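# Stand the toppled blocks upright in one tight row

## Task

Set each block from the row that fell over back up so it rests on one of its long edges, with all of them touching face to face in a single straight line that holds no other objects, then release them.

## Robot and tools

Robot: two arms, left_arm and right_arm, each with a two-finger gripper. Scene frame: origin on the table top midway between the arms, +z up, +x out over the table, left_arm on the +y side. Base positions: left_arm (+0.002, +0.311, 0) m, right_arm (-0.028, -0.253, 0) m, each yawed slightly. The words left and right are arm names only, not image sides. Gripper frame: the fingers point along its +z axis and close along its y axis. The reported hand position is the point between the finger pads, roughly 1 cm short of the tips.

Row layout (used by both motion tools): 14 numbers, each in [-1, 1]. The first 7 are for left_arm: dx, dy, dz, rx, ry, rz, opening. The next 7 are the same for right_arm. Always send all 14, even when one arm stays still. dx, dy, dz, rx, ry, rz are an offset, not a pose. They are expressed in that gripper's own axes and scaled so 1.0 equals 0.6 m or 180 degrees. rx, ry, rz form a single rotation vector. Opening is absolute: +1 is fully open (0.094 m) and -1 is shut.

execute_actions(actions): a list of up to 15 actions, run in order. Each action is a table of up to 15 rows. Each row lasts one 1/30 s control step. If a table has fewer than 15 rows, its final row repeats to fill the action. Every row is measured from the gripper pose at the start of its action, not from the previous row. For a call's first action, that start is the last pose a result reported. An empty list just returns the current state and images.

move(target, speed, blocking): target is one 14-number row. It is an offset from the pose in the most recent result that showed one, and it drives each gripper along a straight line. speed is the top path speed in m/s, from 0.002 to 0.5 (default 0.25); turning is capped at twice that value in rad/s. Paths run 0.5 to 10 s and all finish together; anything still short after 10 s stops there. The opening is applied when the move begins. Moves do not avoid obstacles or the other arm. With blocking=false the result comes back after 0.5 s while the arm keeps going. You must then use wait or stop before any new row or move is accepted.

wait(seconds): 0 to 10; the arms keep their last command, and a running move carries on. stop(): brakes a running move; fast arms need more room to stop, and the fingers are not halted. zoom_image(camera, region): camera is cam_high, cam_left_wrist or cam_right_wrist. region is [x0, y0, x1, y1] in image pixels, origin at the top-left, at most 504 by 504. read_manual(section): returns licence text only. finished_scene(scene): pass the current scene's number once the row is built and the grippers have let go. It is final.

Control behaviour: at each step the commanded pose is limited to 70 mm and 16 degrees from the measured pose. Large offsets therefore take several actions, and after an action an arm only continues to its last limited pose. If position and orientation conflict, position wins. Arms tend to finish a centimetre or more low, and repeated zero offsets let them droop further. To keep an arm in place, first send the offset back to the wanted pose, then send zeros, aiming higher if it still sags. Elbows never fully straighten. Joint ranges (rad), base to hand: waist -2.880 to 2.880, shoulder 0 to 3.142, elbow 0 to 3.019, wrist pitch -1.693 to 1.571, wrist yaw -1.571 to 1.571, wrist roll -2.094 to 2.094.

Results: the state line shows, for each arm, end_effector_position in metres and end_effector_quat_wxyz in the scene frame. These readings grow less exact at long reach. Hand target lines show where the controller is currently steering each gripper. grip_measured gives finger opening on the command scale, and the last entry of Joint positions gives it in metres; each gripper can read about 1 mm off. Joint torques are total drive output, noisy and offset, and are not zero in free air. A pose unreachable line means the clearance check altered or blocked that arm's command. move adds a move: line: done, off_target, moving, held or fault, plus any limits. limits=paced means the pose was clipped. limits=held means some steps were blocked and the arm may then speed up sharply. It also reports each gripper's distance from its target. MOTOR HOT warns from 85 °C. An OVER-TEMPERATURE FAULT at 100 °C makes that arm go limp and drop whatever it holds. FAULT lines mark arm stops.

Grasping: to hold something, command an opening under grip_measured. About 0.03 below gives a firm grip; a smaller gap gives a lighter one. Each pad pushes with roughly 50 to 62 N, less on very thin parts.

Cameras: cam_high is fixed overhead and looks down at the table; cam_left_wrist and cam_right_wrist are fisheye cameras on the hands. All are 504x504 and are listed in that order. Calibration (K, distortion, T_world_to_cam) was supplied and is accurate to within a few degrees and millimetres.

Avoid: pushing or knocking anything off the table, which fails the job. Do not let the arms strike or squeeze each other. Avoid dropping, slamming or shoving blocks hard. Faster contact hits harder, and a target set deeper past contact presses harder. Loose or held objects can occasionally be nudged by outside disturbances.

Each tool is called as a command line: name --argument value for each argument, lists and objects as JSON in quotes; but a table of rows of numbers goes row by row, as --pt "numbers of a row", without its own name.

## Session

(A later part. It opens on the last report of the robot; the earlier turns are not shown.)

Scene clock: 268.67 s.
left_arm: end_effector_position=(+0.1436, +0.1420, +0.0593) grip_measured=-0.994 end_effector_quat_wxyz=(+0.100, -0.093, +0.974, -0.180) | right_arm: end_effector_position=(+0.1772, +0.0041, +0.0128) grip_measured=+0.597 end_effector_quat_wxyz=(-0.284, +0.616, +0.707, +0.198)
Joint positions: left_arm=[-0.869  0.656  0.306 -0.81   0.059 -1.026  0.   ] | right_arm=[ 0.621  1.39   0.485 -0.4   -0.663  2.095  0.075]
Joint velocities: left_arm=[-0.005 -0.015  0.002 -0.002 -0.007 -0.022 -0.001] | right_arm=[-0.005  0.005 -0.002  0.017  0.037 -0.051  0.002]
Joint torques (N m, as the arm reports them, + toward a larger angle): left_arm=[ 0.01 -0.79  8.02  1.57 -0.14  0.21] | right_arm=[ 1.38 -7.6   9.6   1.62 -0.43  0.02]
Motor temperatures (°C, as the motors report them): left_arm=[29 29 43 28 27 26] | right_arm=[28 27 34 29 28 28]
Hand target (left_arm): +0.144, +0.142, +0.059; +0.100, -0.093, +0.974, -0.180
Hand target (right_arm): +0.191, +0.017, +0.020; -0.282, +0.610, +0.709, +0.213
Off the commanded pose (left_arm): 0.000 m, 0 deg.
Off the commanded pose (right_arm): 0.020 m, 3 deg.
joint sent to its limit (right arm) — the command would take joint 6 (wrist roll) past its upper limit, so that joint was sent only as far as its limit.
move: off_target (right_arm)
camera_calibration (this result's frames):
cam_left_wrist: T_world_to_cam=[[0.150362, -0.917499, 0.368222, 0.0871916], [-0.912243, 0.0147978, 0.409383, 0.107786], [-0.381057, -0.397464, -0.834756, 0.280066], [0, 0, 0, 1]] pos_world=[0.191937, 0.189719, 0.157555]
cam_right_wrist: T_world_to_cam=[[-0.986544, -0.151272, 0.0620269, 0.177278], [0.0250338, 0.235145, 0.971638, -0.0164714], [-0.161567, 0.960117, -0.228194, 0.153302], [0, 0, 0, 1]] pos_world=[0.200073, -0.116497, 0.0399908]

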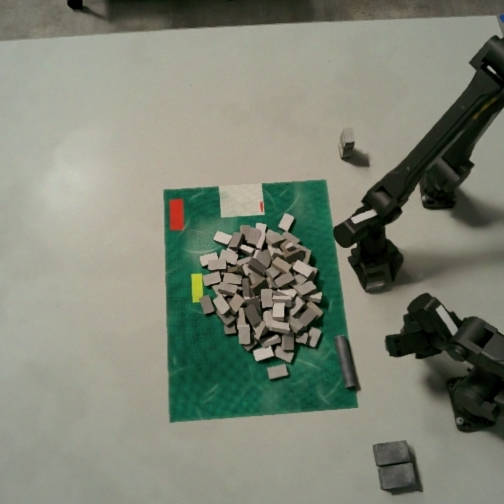

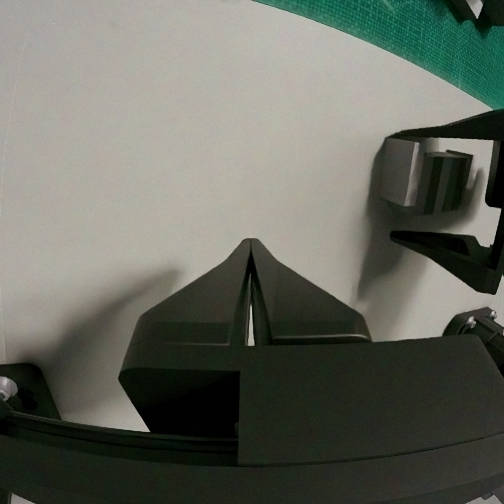

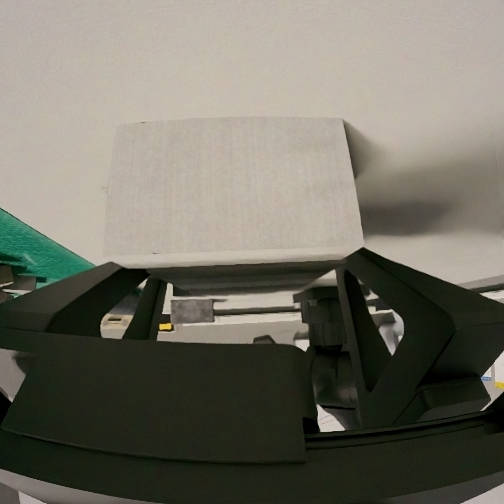

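move --target '[0,0,0,0,0,0,-1, 0,0,0,0,0,0,0.045]'

move --target '[0,0,0,0,0,0,-1, 0,0,0,0,0,0,0.6]'

move --target '[0,0,0,0,0,0,-1, 0.05,0,-0.3,0,0,0,0.6]' --speed 0.1

zoom_image --camera "cam_high" --region '[320, 220, 420, 320]'

Scene clock: 275.27 s.
left_arm: end_effector_position=(+0.1436, +0.1420, +0.0593) grip_measured=-0.994 end_effector_quat_wxyz=(+0.100, -0.093, +0.974, -0.180) | right_arm: end_effector_position=(+0.1773, +0.0040, +0.0126) grip_measured=+0.048 end_effector_quat_wxyz=(-0.284, +0.616, +0.708, +0.198)
Joint positions: left_arm=[-0.869  0.656  0.306 -0.81   0.059 -1.026  0.   ] | right_arm=[ 0.621  1.39   0.485 -0.4   -0.662  2.095  0.049]
Joint velocities: left_arm=[-0.005 -0.005  0.007 -0.022 -0.037  0.037  0.   ] | right_arm=[-0.005 -0.005  0.002  0.012  0.007  0.007  0.   ]
Joint torques (N m, as the arm reports them, + toward a larger angle): left_arm=[ 0.23 -0.89  7.99  1.54 -0.13  0.22] | right_arm=[ 0.77 -9.45  6.45  0.94 -0.33 -0.15]
Motor temperatures (°C, as the motors report them): left_arm=[29 29 44 28 27 26] | right_arm=[28 27 35 29 28 28]
Hand target (left_arm): +0.144, +0.142, +0.059; +0.100, -0.093, +0.974, -0.180
Hand target (right_arm): +0.177, +0.004, +0.013; -0.284, +0.616, +0.707, +0.198
Off the commanded pose (left_arm): 0.000 m, 0 deg.
Off the commanded pose (right_arm): 0.000 m, 0 deg.
move: done
camera_calibration (this result's frames):
cam_left_wrist: T_world_to_cam=[[0.150362, -0.917499, 0.368222, 0.0871916], [-0.912243, 0.0147978, 0.409383, 0.107786], [-0.381057, -0.397464, -0.834756, 0.280066], [0, 0, 0, 1]] pos_world=[0.191937, 0.189719, 0.157555]
cam_right_wrist: T_world_to_cam=[[-0.986627, -0.150917, 0.0615792, 0.177396], [0.0245255, 0.23604, 0.971434, -0.016245], [-0.161141, 0.959953, -0.229182, 0.15334], [0, 0, 0, 1]] pos_world=[0.200131, -0.116592, 0.0399998]

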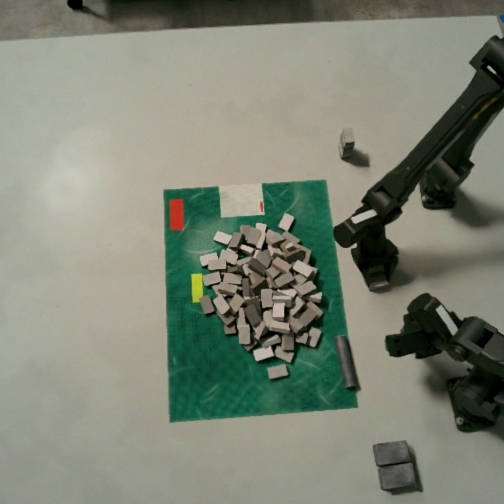

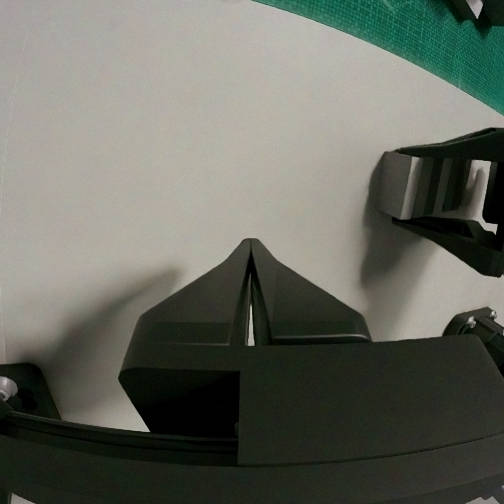

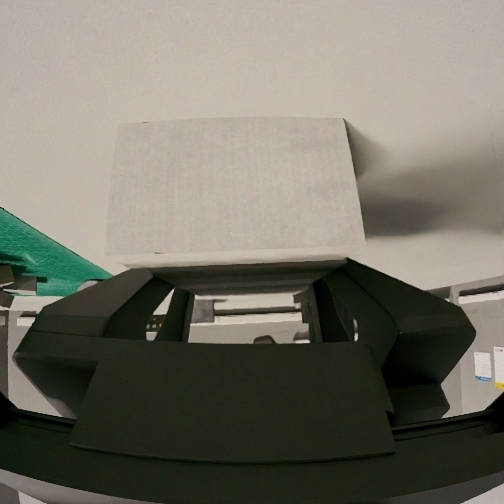

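Scene clock: 275.77 s.
left_arm: end_effector_position=(+0.1436, +0.1420, +0.0593) grip_measured=-0.994 end_effector_quat_wxyz=(+0.100, -0.093, +0.974, -0.180) | right_arm: end_effector_position=(+0.1773, +0.0040, +0.0126) grip_measured=+0.597 end_effector_quat_wxyz=(-0.284, +0.616, +0.708, +0.198)
Joint positions: left_arm=[-0.869  0.656  0.306 -0.81   0.059 -1.026  0.   ] | right_arm=[ 0.621  1.39   0.485 -0.4   -0.662  2.095  0.075]
Joint velocities: left_arm=[-0.005  0.005  0.007  0.002  0.007 -0.037 -0.   ] | right_arm=[ 0.005 -0.005  0.017 -0.002  0.051  0.081  0.001]
Joint torques (N m, as the arm reports them, + toward a larger angle): left_arm=[ 0.05 -1.08  8.06  1.47 -0.14  0.21] | right_arm=[ 1.05 -9.26  6.03  0.95 -0.3  -0.11]
Motor temperatures (°C, as the motors report them): left_arm=[29 29 44 28 27 26] | right_arm=[28 27 35 29 28 28]
Hand target (left_arm): +0.144, +0.142, +0.059; +0.100, -0.093, +0.974, -0.180
Hand target (right_arm): +0.177, +0.004, +0.013; -0.284, +0.616, +0.708, +0.198
Off the commanded pose (left_arm): 0.000 m, 0 deg.
Off the commanded pose (right_arm): 0.000 m, 0 deg.
move: done
camera_calibration (this result's frames):
cam_left_wrist: T_world_to_cam=[[0.150362, -0.917499, 0.368222, 0.0871916], [-0.912243, 0.0147978, 0.409383, 0.107786], [-0.381057, -0.397464, -0.834756, 0.280066], [0, 0, 0, 1]] pos_world=[0.191937, 0.189719, 0.157555]
cam_right_wrist: T_world_to_cam=[[-0.986627, -0.150917, 0.0615792, 0.177396], [0.0245255, 0.23604, 0.971434, -0.016245], [-0.161141, 0.959953, -0.229182, 0.15334], [0, 0, 0, 1]] pos_world=[0.200131, -0.116592, 0.0399998]

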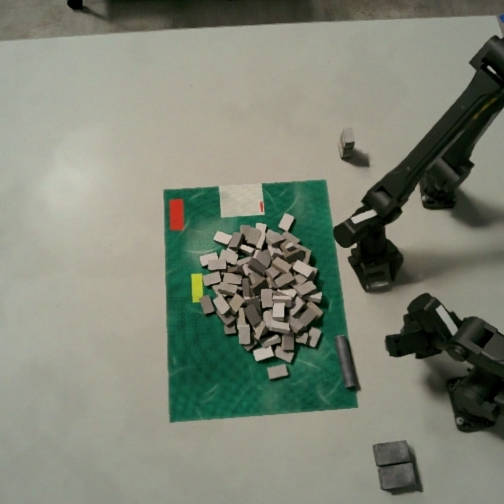

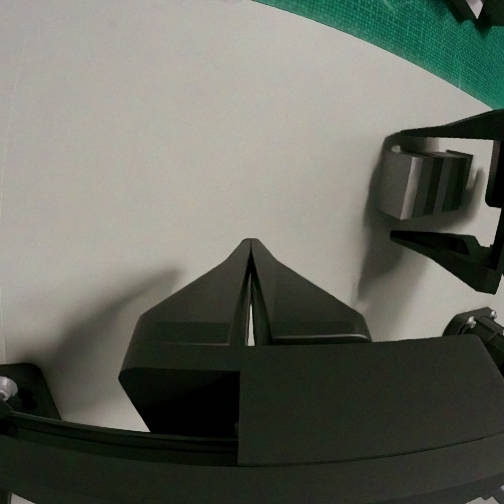

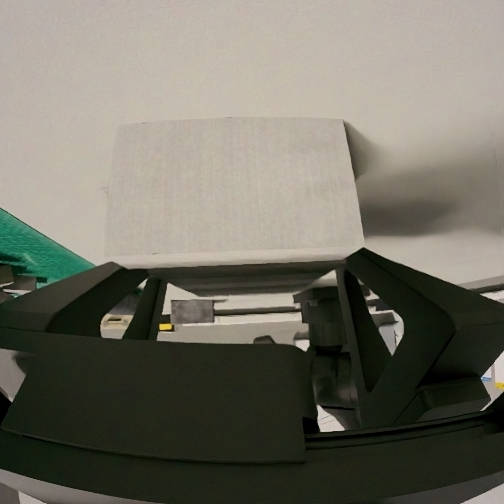

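Scene clock: 278.03 s.
left_arm: end_effector_position=(+0.1436, +0.1420, +0.0593) grip_measured=-0.994 end_effector_quat_wxyz=(+0.100, -0.093, +0.974, -0.180) | right_arm: end_effector_position=(+0.1869, -0.0916, +0.1510) grip_measured=+0.597 end_effector_quat_wxyz=(-0.299, +0.623, +0.701, +0.179)
Joint positions: left_arm=[-0.869  0.656  0.306 -0.81   0.059 -1.026  0.   ] | right_arm=[ 0.267  1.087  0.705 -1.266 -0.708  1.64   0.075]
Joint velocities: left_arm=[ 0.005  0.005 -0.017  0.007  0.007 -0.037 -0.   ] | right_arm=[-0.005 -0.005 -0.007 -0.002 -0.037 -0.051 -0.001]
Joint torques (N m, as the arm reports them, + toward a larger angle): left_arm=[-0.19 -0.61  8.1   1.41 -0.13  0.23] | right_arm=[ 0.69 -7.36 13.44 -0.51 -0.38 -0.18]
Motor temperatures (°C, as the motors report them): left_arm=[29 29 44 28 27 26] | right_arm=[28 27 36 29 28 28]
Hand target (left_arm): +0.144, +0.142, +0.059; +0.100, -0.093, +0.974, -0.180
Hand target (right_arm): +0.201, -0.090, +0.170; -0.287, +0.615, +0.707, +0.197
Off the commanded pose (left_arm): 0.000 m, 0 deg.
Off the commanded pose (right_arm): 0.025 m, 3 deg.
move: off_target (right_arm)
camera_calibration (this result's frames):
cam_left_wrist: T_world_to_cam=[[0.150362, -0.917499, 0.368222, 0.0871916], [-0.912243, 0.0147978, 0.409383, 0.107786], [-0.381057, -0.397464, -0.834756, 0.280066], [0, 0, 0, 1]] pos_world=[0.191937, 0.189719, 0.157555]
cam_right_wrist: T_world_to_cam=[[-0.98212, -0.149736, 0.114104, 0.15524], [0.0749771, 0.244849, 0.966658, -0.13617], [-0.172681, 0.957929, -0.229245, 0.280369], [0, 0, 0, 1]] pos_world=[0.211088, -0.211987, 0.17819]

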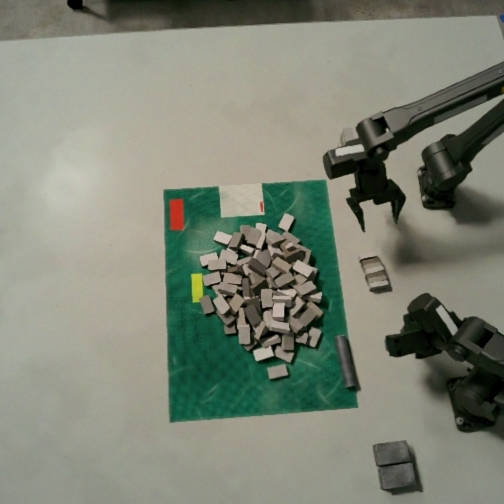

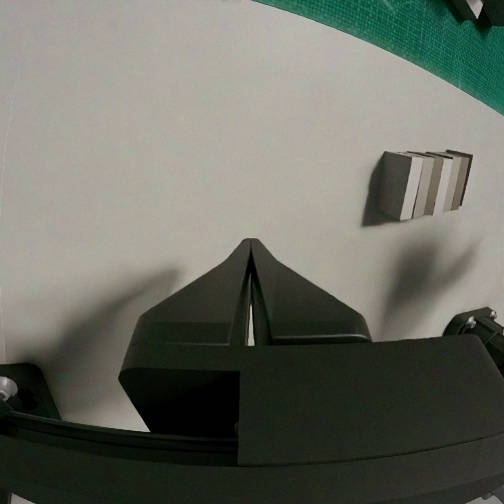

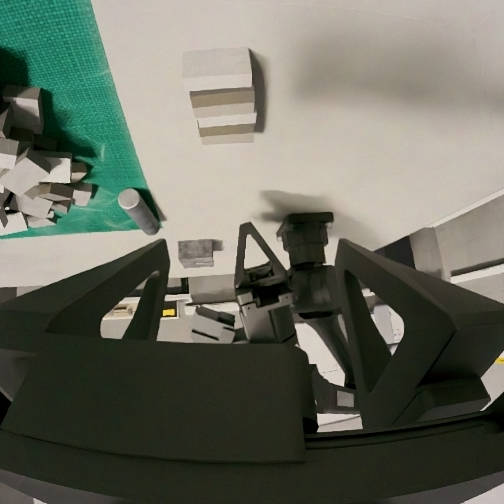

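Region (320, 220, 420, 320) of cam_high's 504x504 image, scaled by 5.040, with more detail than that image has.

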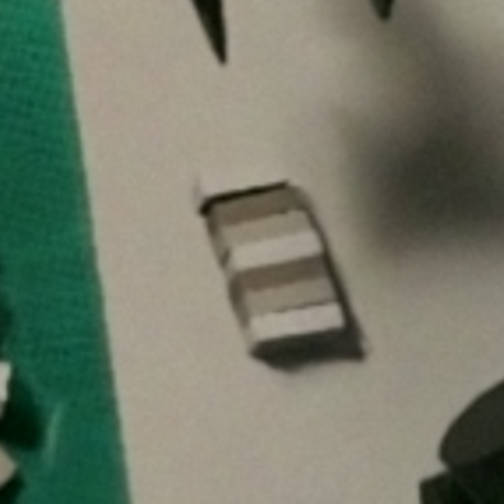

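move --target '[-0.008,-0.28,0.115,-0.115,0,-0.03,1, -0.1,0,-0.05,0,0,0,0.6]' --speed 0.1

Scene clock: 290.17 s.
left_arm: end_effector_position=(+0.1857, -0.0186, +0.0548) grip_measured=+1.000 end_effector_quat_wxyz=(+0.073, -0.154, +0.985, -0.003) | right_arm: end_effector_position=(+0.1966, -0.1544, +0.1348) grip_measured=+0.597 end_effector_quat_wxyz=(-0.296, +0.622, +0.701, +0.184)
Joint positions: left_arm=[-1.168  1.465  0.865 -0.923 -0.138 -1.429  0.094] | right_arm=[ 0.016  1.163  0.705 -1.381 -0.668  1.323  0.075]
Joint velocities: left_arm=[-0.015 -0.005 -0.007 -0.022  0.007 -0.066  0.   ] | right_arm=[-0.015 -0.024  0.007  0.002 -0.007 -0.007 -0.   ]
Joint torques (N m, as the arm reports them, + toward a larger angle): left_arm=[ -1.44 -11.32   9.7    0.21  -0.52  -0.03] | right_arm=[ 0.24 -6.55  8.69 -1.03 -0.24 -0.26]
Motor temperatures (°C, as the motors report them): left_arm=[29 29 45 28 27 26] | right_arm=[28 27 38 29 28 28]
Hand target (left_arm): +0.188, -0.033, +0.060; +0.076, -0.155, +0.985, -0.006
Hand target (right_arm): +0.196, -0.156, +0.135; -0.302, +0.622, +0.700, +0.179
Off the commanded pose (left_arm): 0.016 m, 0 deg.
Off the commanded pose (right_arm): 0.002 m, 1 deg.
move: off_target (left_arm)
camera_calibration (this result's frames):
cam_left_wrist: T_world_to_cam=[[0.306916, -0.951373, 0.0263025, -0.0757809], [-0.845542, -0.25988, 0.466392, 0.129746], [-0.436877, -0.165383, -0.884187, 0.245893], [0, 0, 0, 1]] pos_world=[0.240389, 0.00228902, 0.158896]
cam_right_wrist: T_world_to_cam=[[-0.983675, -0.148236, 0.102026, 0.159423], [0.0641738, 0.240718, 0.968471, -0.104701], [-0.168122, 0.959209, -0.227275, 0.337523], [0, 0, 0, 1]] pos_world=[0.220285, -0.27492, 0.161845]

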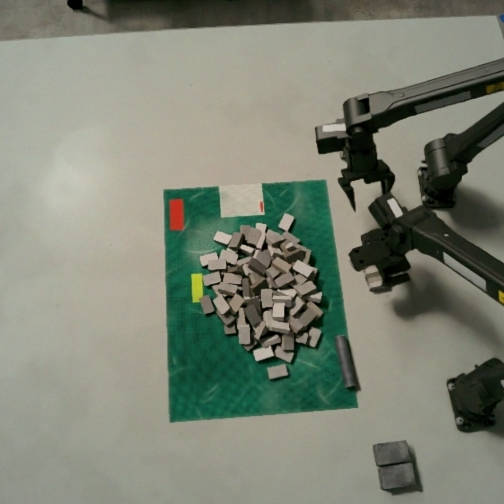

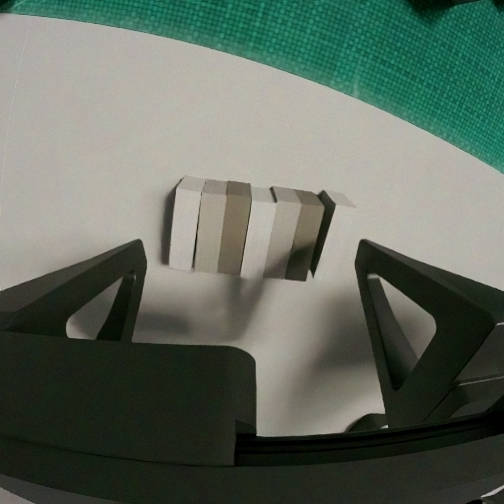

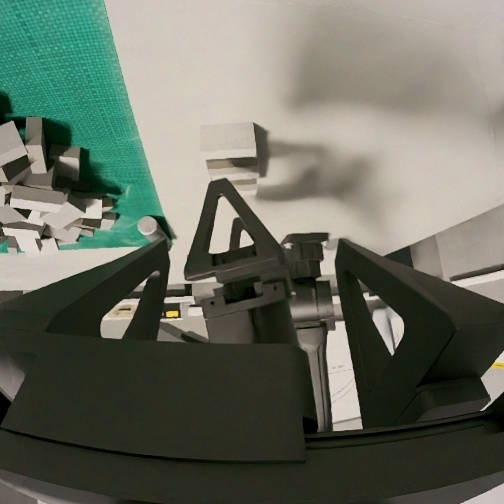

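move --target '[0.012,-0.02,0.02,0,0,0.028,1, 0,0,0,0,0,0,0.6]' --speed 0.03

Scene clock: 295.23 s.
left_arm: end_effector_position=(+0.1855, -0.0220, +0.0475) grip_measured=+1.000 end_effector_quat_wxyz=(+0.072, -0.125, +0.990, +0.000) | right_arm: end_effector_position=(+0.1966, -0.1544, +0.1348) grip_measured=+0.597 end_effector_quat_wxyz=(-0.296, +0.621, +0.702, +0.184)
Joint positions: left_arm=[-1.173  1.486  0.865 -0.905 -0.138 -1.375  0.094] | right_arm=[ 0.016  1.163  0.705 -1.381 -0.668  1.32   0.075]
Joint velocities: left_arm=[-0.005  0.005  0.002 -0.017  0.022  0.022  0.   ] | right_arm=[-0.005 -0.024 -0.002 -0.027  0.007 -0.051 -0.001]
Joint torques (N m, as the arm reports them, + toward a larger angle): left_arm=[ -0.74 -11.48   7.66   1.41  -0.36   0.35] | right_arm=[ 0.99 -7.72  8.26 -0.09 -0.26 -0.02]
Motor temperatures (°C, as the motors report them): left_arm=[29 29 45 28 27 26] | right_arm=[28 27 38 29 28 28]
Hand target (left_arm): +0.184, -0.032, +0.042; +0.073, -0.110, +0.991, +0.000
Hand target (right_arm): +0.197, -0.154, +0.135; -0.296, +0.622, +0.702, +0.184
Off the commanded pose (left_arm): 0.011 m, 2 deg.
Off the commanded pose (right_arm): 0.000 m, 0 deg.
move: off_target (left_arm)
camera_calibration (this result's frames):
cam_left_wrist: T_world_to_cam=[[0.25185, -0.967628, 0.016357, -0.0684363], [-0.858297, -0.215521, 0.465701, 0.135511], [-0.4471, -0.131326, -0.884791, 0.24153], [0, 0, 0, 1]] pos_world=[0.241532, -0.00529629, 0.151715]
cam_right_wrist: T_world_to_cam=[[-0.983543, -0.150275, 0.100307, 0.159314], [0.0620681, 0.240363, 0.968697, -0.104372], [-0.169681, 0.95898, -0.22708, 0.337768], [0, 0, 0, 1]] pos_world=[0.220483, -0.274885, 0.161825]

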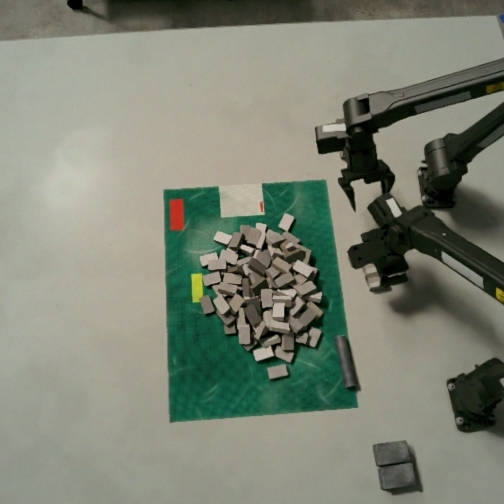

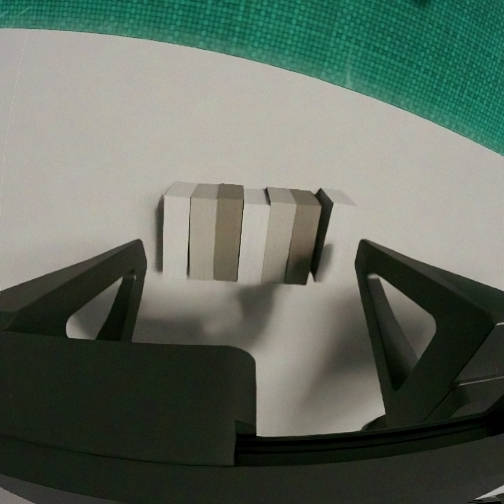

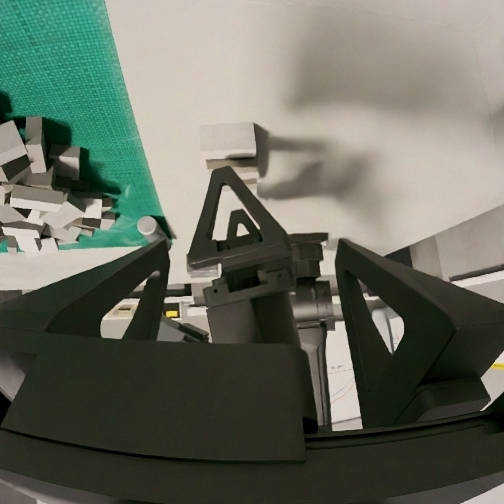

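move --target '[0.015,-0.015,0.022,0,0,0.015,1, 0,0,0,0,0,0,0.6]' --speed 0.03

Scene clock: 303.00 s.
left_arm: end_effector_position=(+0.1845, -0.0273, +0.0418) grip_measured=+1.000 end_effector_quat_wxyz=(+0.073, -0.116, +0.991, -0.003) | right_arm: end_effector_position=(+0.1966, -0.1544, +0.1348) grip_measured=+0.597 end_effector_quat_wxyz=(-0.296, +0.621, +0.702, +0.184)
Joint positions: left_arm=[-1.181  1.503  0.865 -0.882 -0.138 -1.365  0.094] | right_arm=[ 0.016  1.163  0.705 -1.381 -0.668  1.32   0.075]
Joint velocities: left_arm=[ 0.005 -0.005  0.002  0.002 -0.037 -0.037  0.   ] | right_arm=[-0.005 -0.005 -0.002 -0.007 -0.007  0.051  0.001]
Joint torques (N m, as the arm reports them, + toward a larger angle): left_arm=[ -0.95 -12.23   6.73   1.25  -0.38   0.36] | right_arm=[ 0.99 -7.58  8.21 -0.3  -0.24 -0.06]
Motor temperatures (°C, as the motors report them): left_arm=[29 29 44 28 27 26] | right_arm=[28 27 37 29 28 28]
Hand target (left_arm): +0.181, -0.032, +0.034; +0.073, -0.102, +0.992, +0.002
Hand target (right_arm): +0.197, -0.154, +0.135; -0.296, +0.621, +0.702, +0.184
Off the commanded pose (left_arm): 0.011 m, 2 deg.
Off the commanded pose (right_arm): 0.000 m, 0 deg.
move: off_target (left_arm)
camera_calibration (this result's frames):
cam_left_wrist: T_world_to_cam=[[0.234148, -0.971976, 0.0209162, -0.0702374], [-0.863201, -0.19795, 0.464434, 0.137594], [-0.447278, -0.126801, -0.885361, 0.235445], [0, 0, 0, 1]] pos_world=[0.240527, -0.0111775, 0.14602]
cam_right_wrist: T_world_to_cam=[[-0.983543, -0.150275, 0.100307, 0.159314], [0.0620681, 0.240363, 0.968697, -0.104372], [-0.169681, 0.95898, -0.22708, 0.337768], [0, 0, 0, 1]] pos_world=[0.220483, -0.274885, 0.161825]

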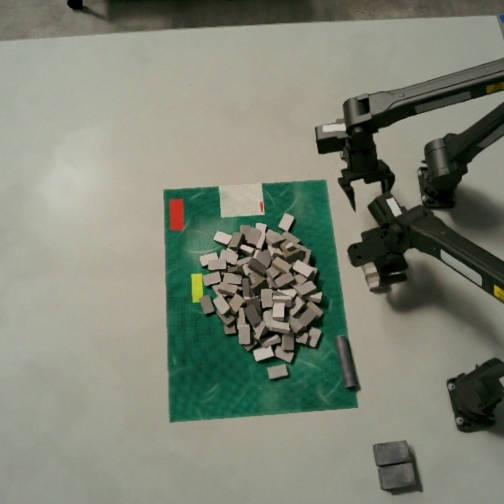

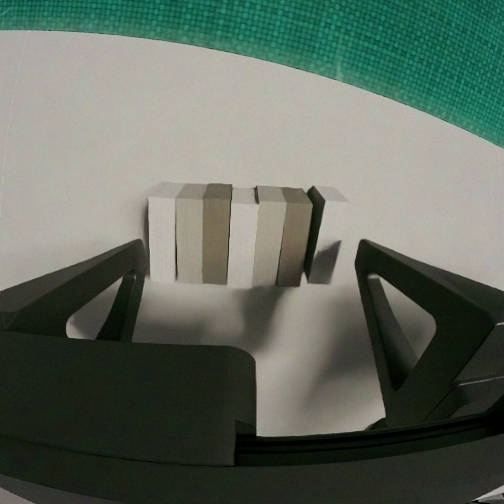

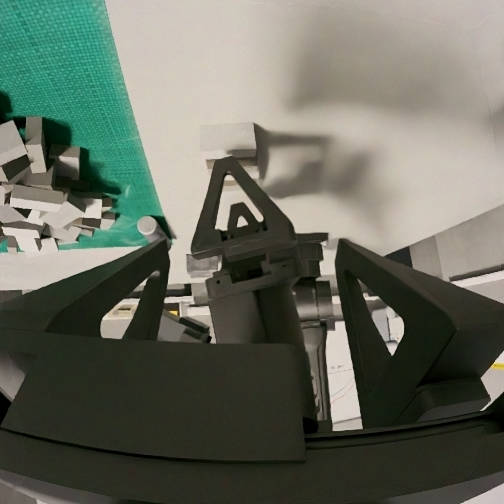

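move --target '[0.005,0.015,0.02,0,0,0,1, 0,0,0,0,0,0,0.6]' --speed 0.02

Scene clock: 308.47 s.
left_arm: end_effector_position=(+0.1819, -0.0217, +0.0335) grip_measured=+1.000 end_effector_quat_wxyz=(+0.073, -0.116, +0.991, -0.003) | right_arm: end_effector_position=(+0.1966, -0.1544, +0.1348) grip_measured=+0.597 end_effector_quat_wxyz=(-0.296, +0.621, +0.702, +0.184)
Joint positions: left_arm=[-1.181  1.503  0.838 -0.854 -0.138 -1.364  0.094] | right_arm=[ 0.016  1.163  0.705 -1.381 -0.668  1.32   0.075]
Joint velocities: left_arm=[ 0.005  0.015  0.017  0.012 -0.095  0.007  0.   ] | right_arm=[ 0.005 -0.005 -0.012 -0.002 -0.007  0.081 -0.   ]
Joint torques (N m, as the arm reports them, + toward a larger angle): left_arm=[  0.28 -13.48   5.46   1.3   -0.33   0.18] | right_arm=[ 1.01 -6.94  8.36 -0.06 -0.25 -0.14]
Motor temperatures (°C, as the motors report them): left_arm=[29 29 44 28 27 26] | right_arm=[28 27 37 29 28 28]
Hand target (left_arm): +0.181, -0.019, +0.029; +0.073, -0.116, +0.991, -0.003
Hand target (right_arm): +0.197, -0.154, +0.135; -0.296, +0.621, +0.702, +0.184
Off the commanded pose (left_arm): 0.005 m, 0 deg.
Off the commanded pose (right_arm): 0.000 m, 0 deg.
move: done
camera_calibration (this result's frames):
cam_left_wrist: T_world_to_cam=[[0.233412, -0.972147, 0.0211796, -0.0638926], [-0.863421, -0.19719, 0.464349, 0.140331], [-0.447239, -0.126671, -0.885399, 0.227703], [0, 0, 0, 1]] pos_world=[0.237916, -0.0055976, 0.137799]
cam_right_wrist: T_world_to_cam=[[-0.983543, -0.150275, 0.100307, 0.159314], [0.0620681, 0.240363, 0.968697, -0.104372], [-0.169681, 0.95898, -0.22708, 0.337768], [0, 0, 0, 1]] pos_world=[0.220483, -0.274885, 0.161825]

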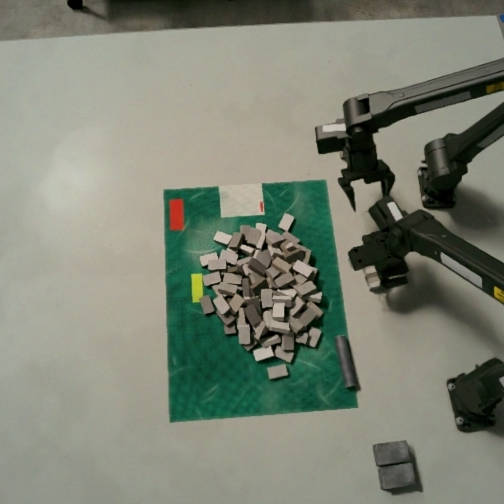

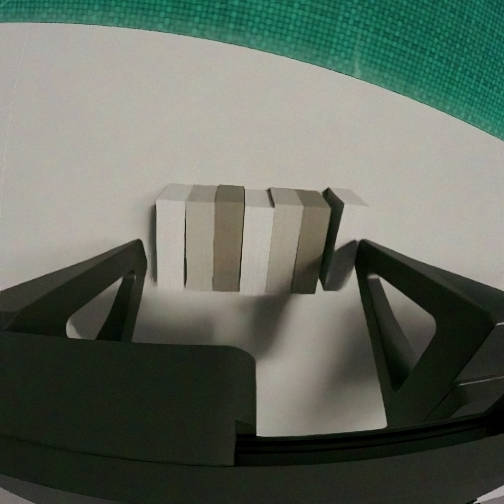

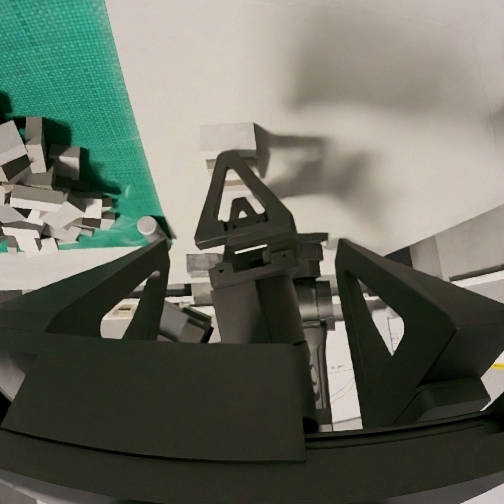

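move --target '[0,-0.012,0.015,0,0,0,1, 0,0,0,0,0,0,0.6]' --speed 0.02

move --target '[0.004,0,0.03,0,0,0,1, 0,0,0,0,0,0,0.6]' --speed 0.02

Scene clock: 314.20 s.
left_arm: end_effector_position=(+0.1827, -0.0235, +0.0318) grip_measured=+1.000 end_effector_quat_wxyz=(+0.074, -0.116, +0.990, -0.005) | right_arm: end_effector_position=(+0.1966, -0.1544, +0.1348) grip_measured=+0.597 end_effector_quat_wxyz=(-0.296, +0.621, +0.702, +0.184)
Joint positions: left_arm=[-1.181  1.508  0.838 -0.844 -0.138 -1.364  0.094] | right_arm=[ 0.016  1.163  0.705 -1.381 -0.668  1.32   0.075]
Joint velocities: left_arm=[ 0.005  0.015 -0.007  0.022 -0.051  0.007  0.   ] | right_arm=[ 0.005  0.005  0.002 -0.007 -0.051 -0.022 -0.   ]
Joint torques (N m, as the arm reports them, + toward a larger angle): left_arm=[ -0.07 -12.46   6.92   1.46  -0.33   0.19] | right_arm=[ 0.82 -7.65  8.16 -0.09 -0.27 -0.12]
Motor temperatures (°C, as the motors report them): left_arm=[29 30 43 28 27 26] | right_arm=[28 27 37 29 28 28]
Hand target (left_arm): +0.185, -0.028, +0.025; +0.074, -0.116, +0.991, -0.003
Hand target (right_arm): +0.197, -0.154, +0.135; -0.296, +0.621, +0.702, +0.184
Off the commanded pose (left_arm): 0.009 m, 0 deg.
Off the commanded pose (right_arm): 0.000 m, 0 deg.
move: done
camera_calibration (this result's frames):
cam_left_wrist: T_world_to_cam=[[0.233362, -0.972041, 0.0260384, -0.0659471], [-0.864392, -0.195105, 0.463422, 0.141778], [-0.445385, -0.130652, -0.885755, 0.225864], [0, 0, 0, 1]] pos_world=[0.238538, -0.0069321, 0.136075]
cam_right_wrist: T_world_to_cam=[[-0.983543, -0.150275, 0.100307, 0.159314], [0.0620681, 0.240363, 0.968697, -0.104372], [-0.169681, 0.95898, -0.22708, 0.337768], [0, 0, 0, 1]] pos_world=[0.220483, -0.274885, 0.161825]

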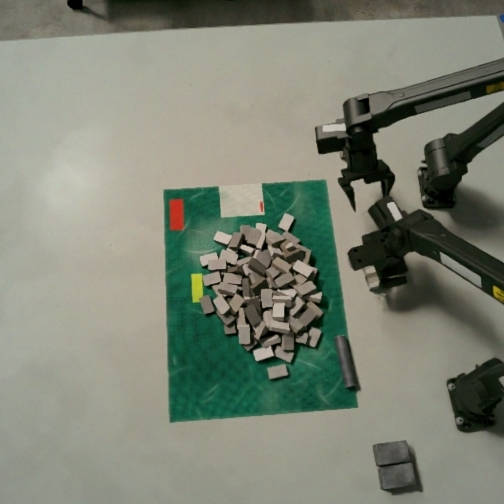

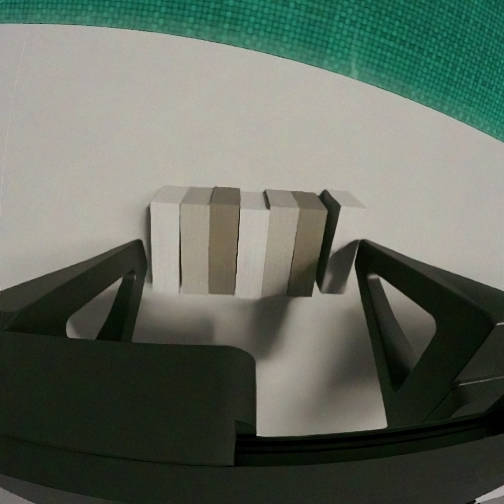

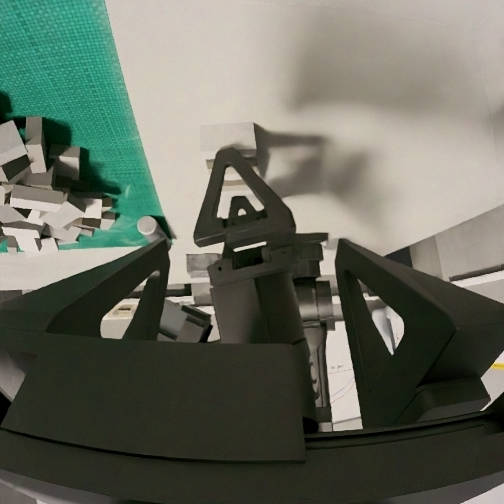

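Scene clock: 315.40 s.
left_arm: end_effector_position=(+0.1845, -0.0274, +0.0274) grip_measured=+1.000 end_effector_quat_wxyz=(+0.078, -0.117, +0.990, -0.016) | right_arm: end_effector_position=(+0.1966, -0.1544, +0.1348) grip_measured=+0.597 end_effector_quat_wxyz=(-0.296, +0.621, +0.702, +0.184)
Joint positions: left_arm=[-1.181  1.515  0.83  -0.807 -0.138 -1.364  0.094] | right_arm=[ 0.016  1.163  0.705 -1.381 -0.668  1.32   0.075]
Joint velocities: left_arm=[-0.015 -0.005 -0.002 -0.007 -0.139  0.066  0.   ] | right_arm=[ 0.005  0.015 -0.012 -0.002  0.022  0.037 -0.   ]
Joint torques (N m, as the arm reports them, + toward a larger angle): left_arm=[  0.18 -11.29   5.48   1.63  -0.34   0.18] | right_arm=[ 0.82 -7.15  8.18 -0.3  -0.28 -0.08]
Motor temperatures (°C, as the motors report them): left_arm=[29 30 43 28 27 26] | right_arm=[28 27 37 29 28 28]
Hand target (left_arm): +0.183, -0.024, +0.014; +0.074, -0.116, +0.990, -0.005
Hand target (right_arm): +0.197, -0.154, +0.135; -0.296, +0.621, +0.702, +0.184
Off the commanded pose (left_arm): 0.014 m, 1 deg.
Off the commanded pose (right_arm): 0.000 m, 0 deg.
move: off_target (left_arm)
camera_calibration (this result's frames):
cam_left_wrist: T_world_to_cam=[[0.233018, -0.971302, 0.0477064, -0.0705649], [-0.868701, -0.185852, 0.459148, 0.145774], [-0.437105, -0.148432, -0.887078, 0.220324], [0, 0, 0, 1]] pos_world=[0.239382, -0.00874423, 0.131879]
cam_right_wrist: T_world_to_cam=[[-0.983543, -0.150275, 0.100307, 0.159314], [0.0620681, 0.240363, 0.968697, -0.104372], [-0.169681, 0.95898, -0.22708, 0.337768], [0, 0, 0, 1]] pos_world=[0.220483, -0.274885, 0.161825]

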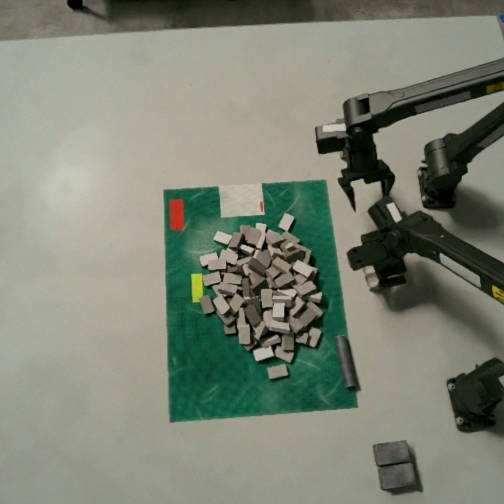

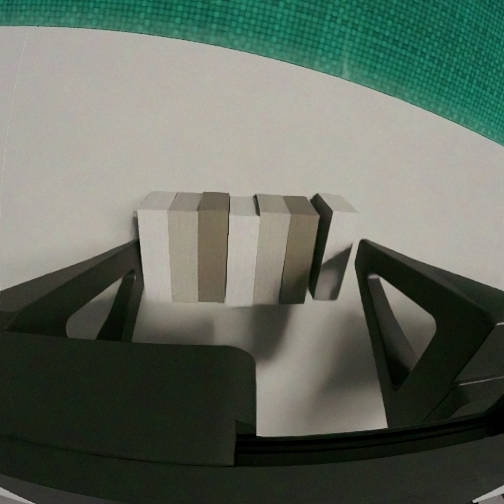

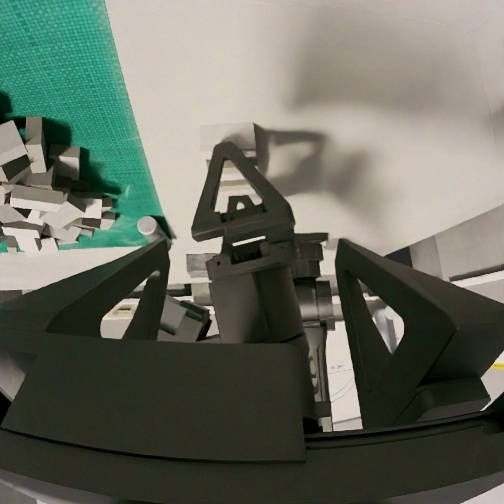

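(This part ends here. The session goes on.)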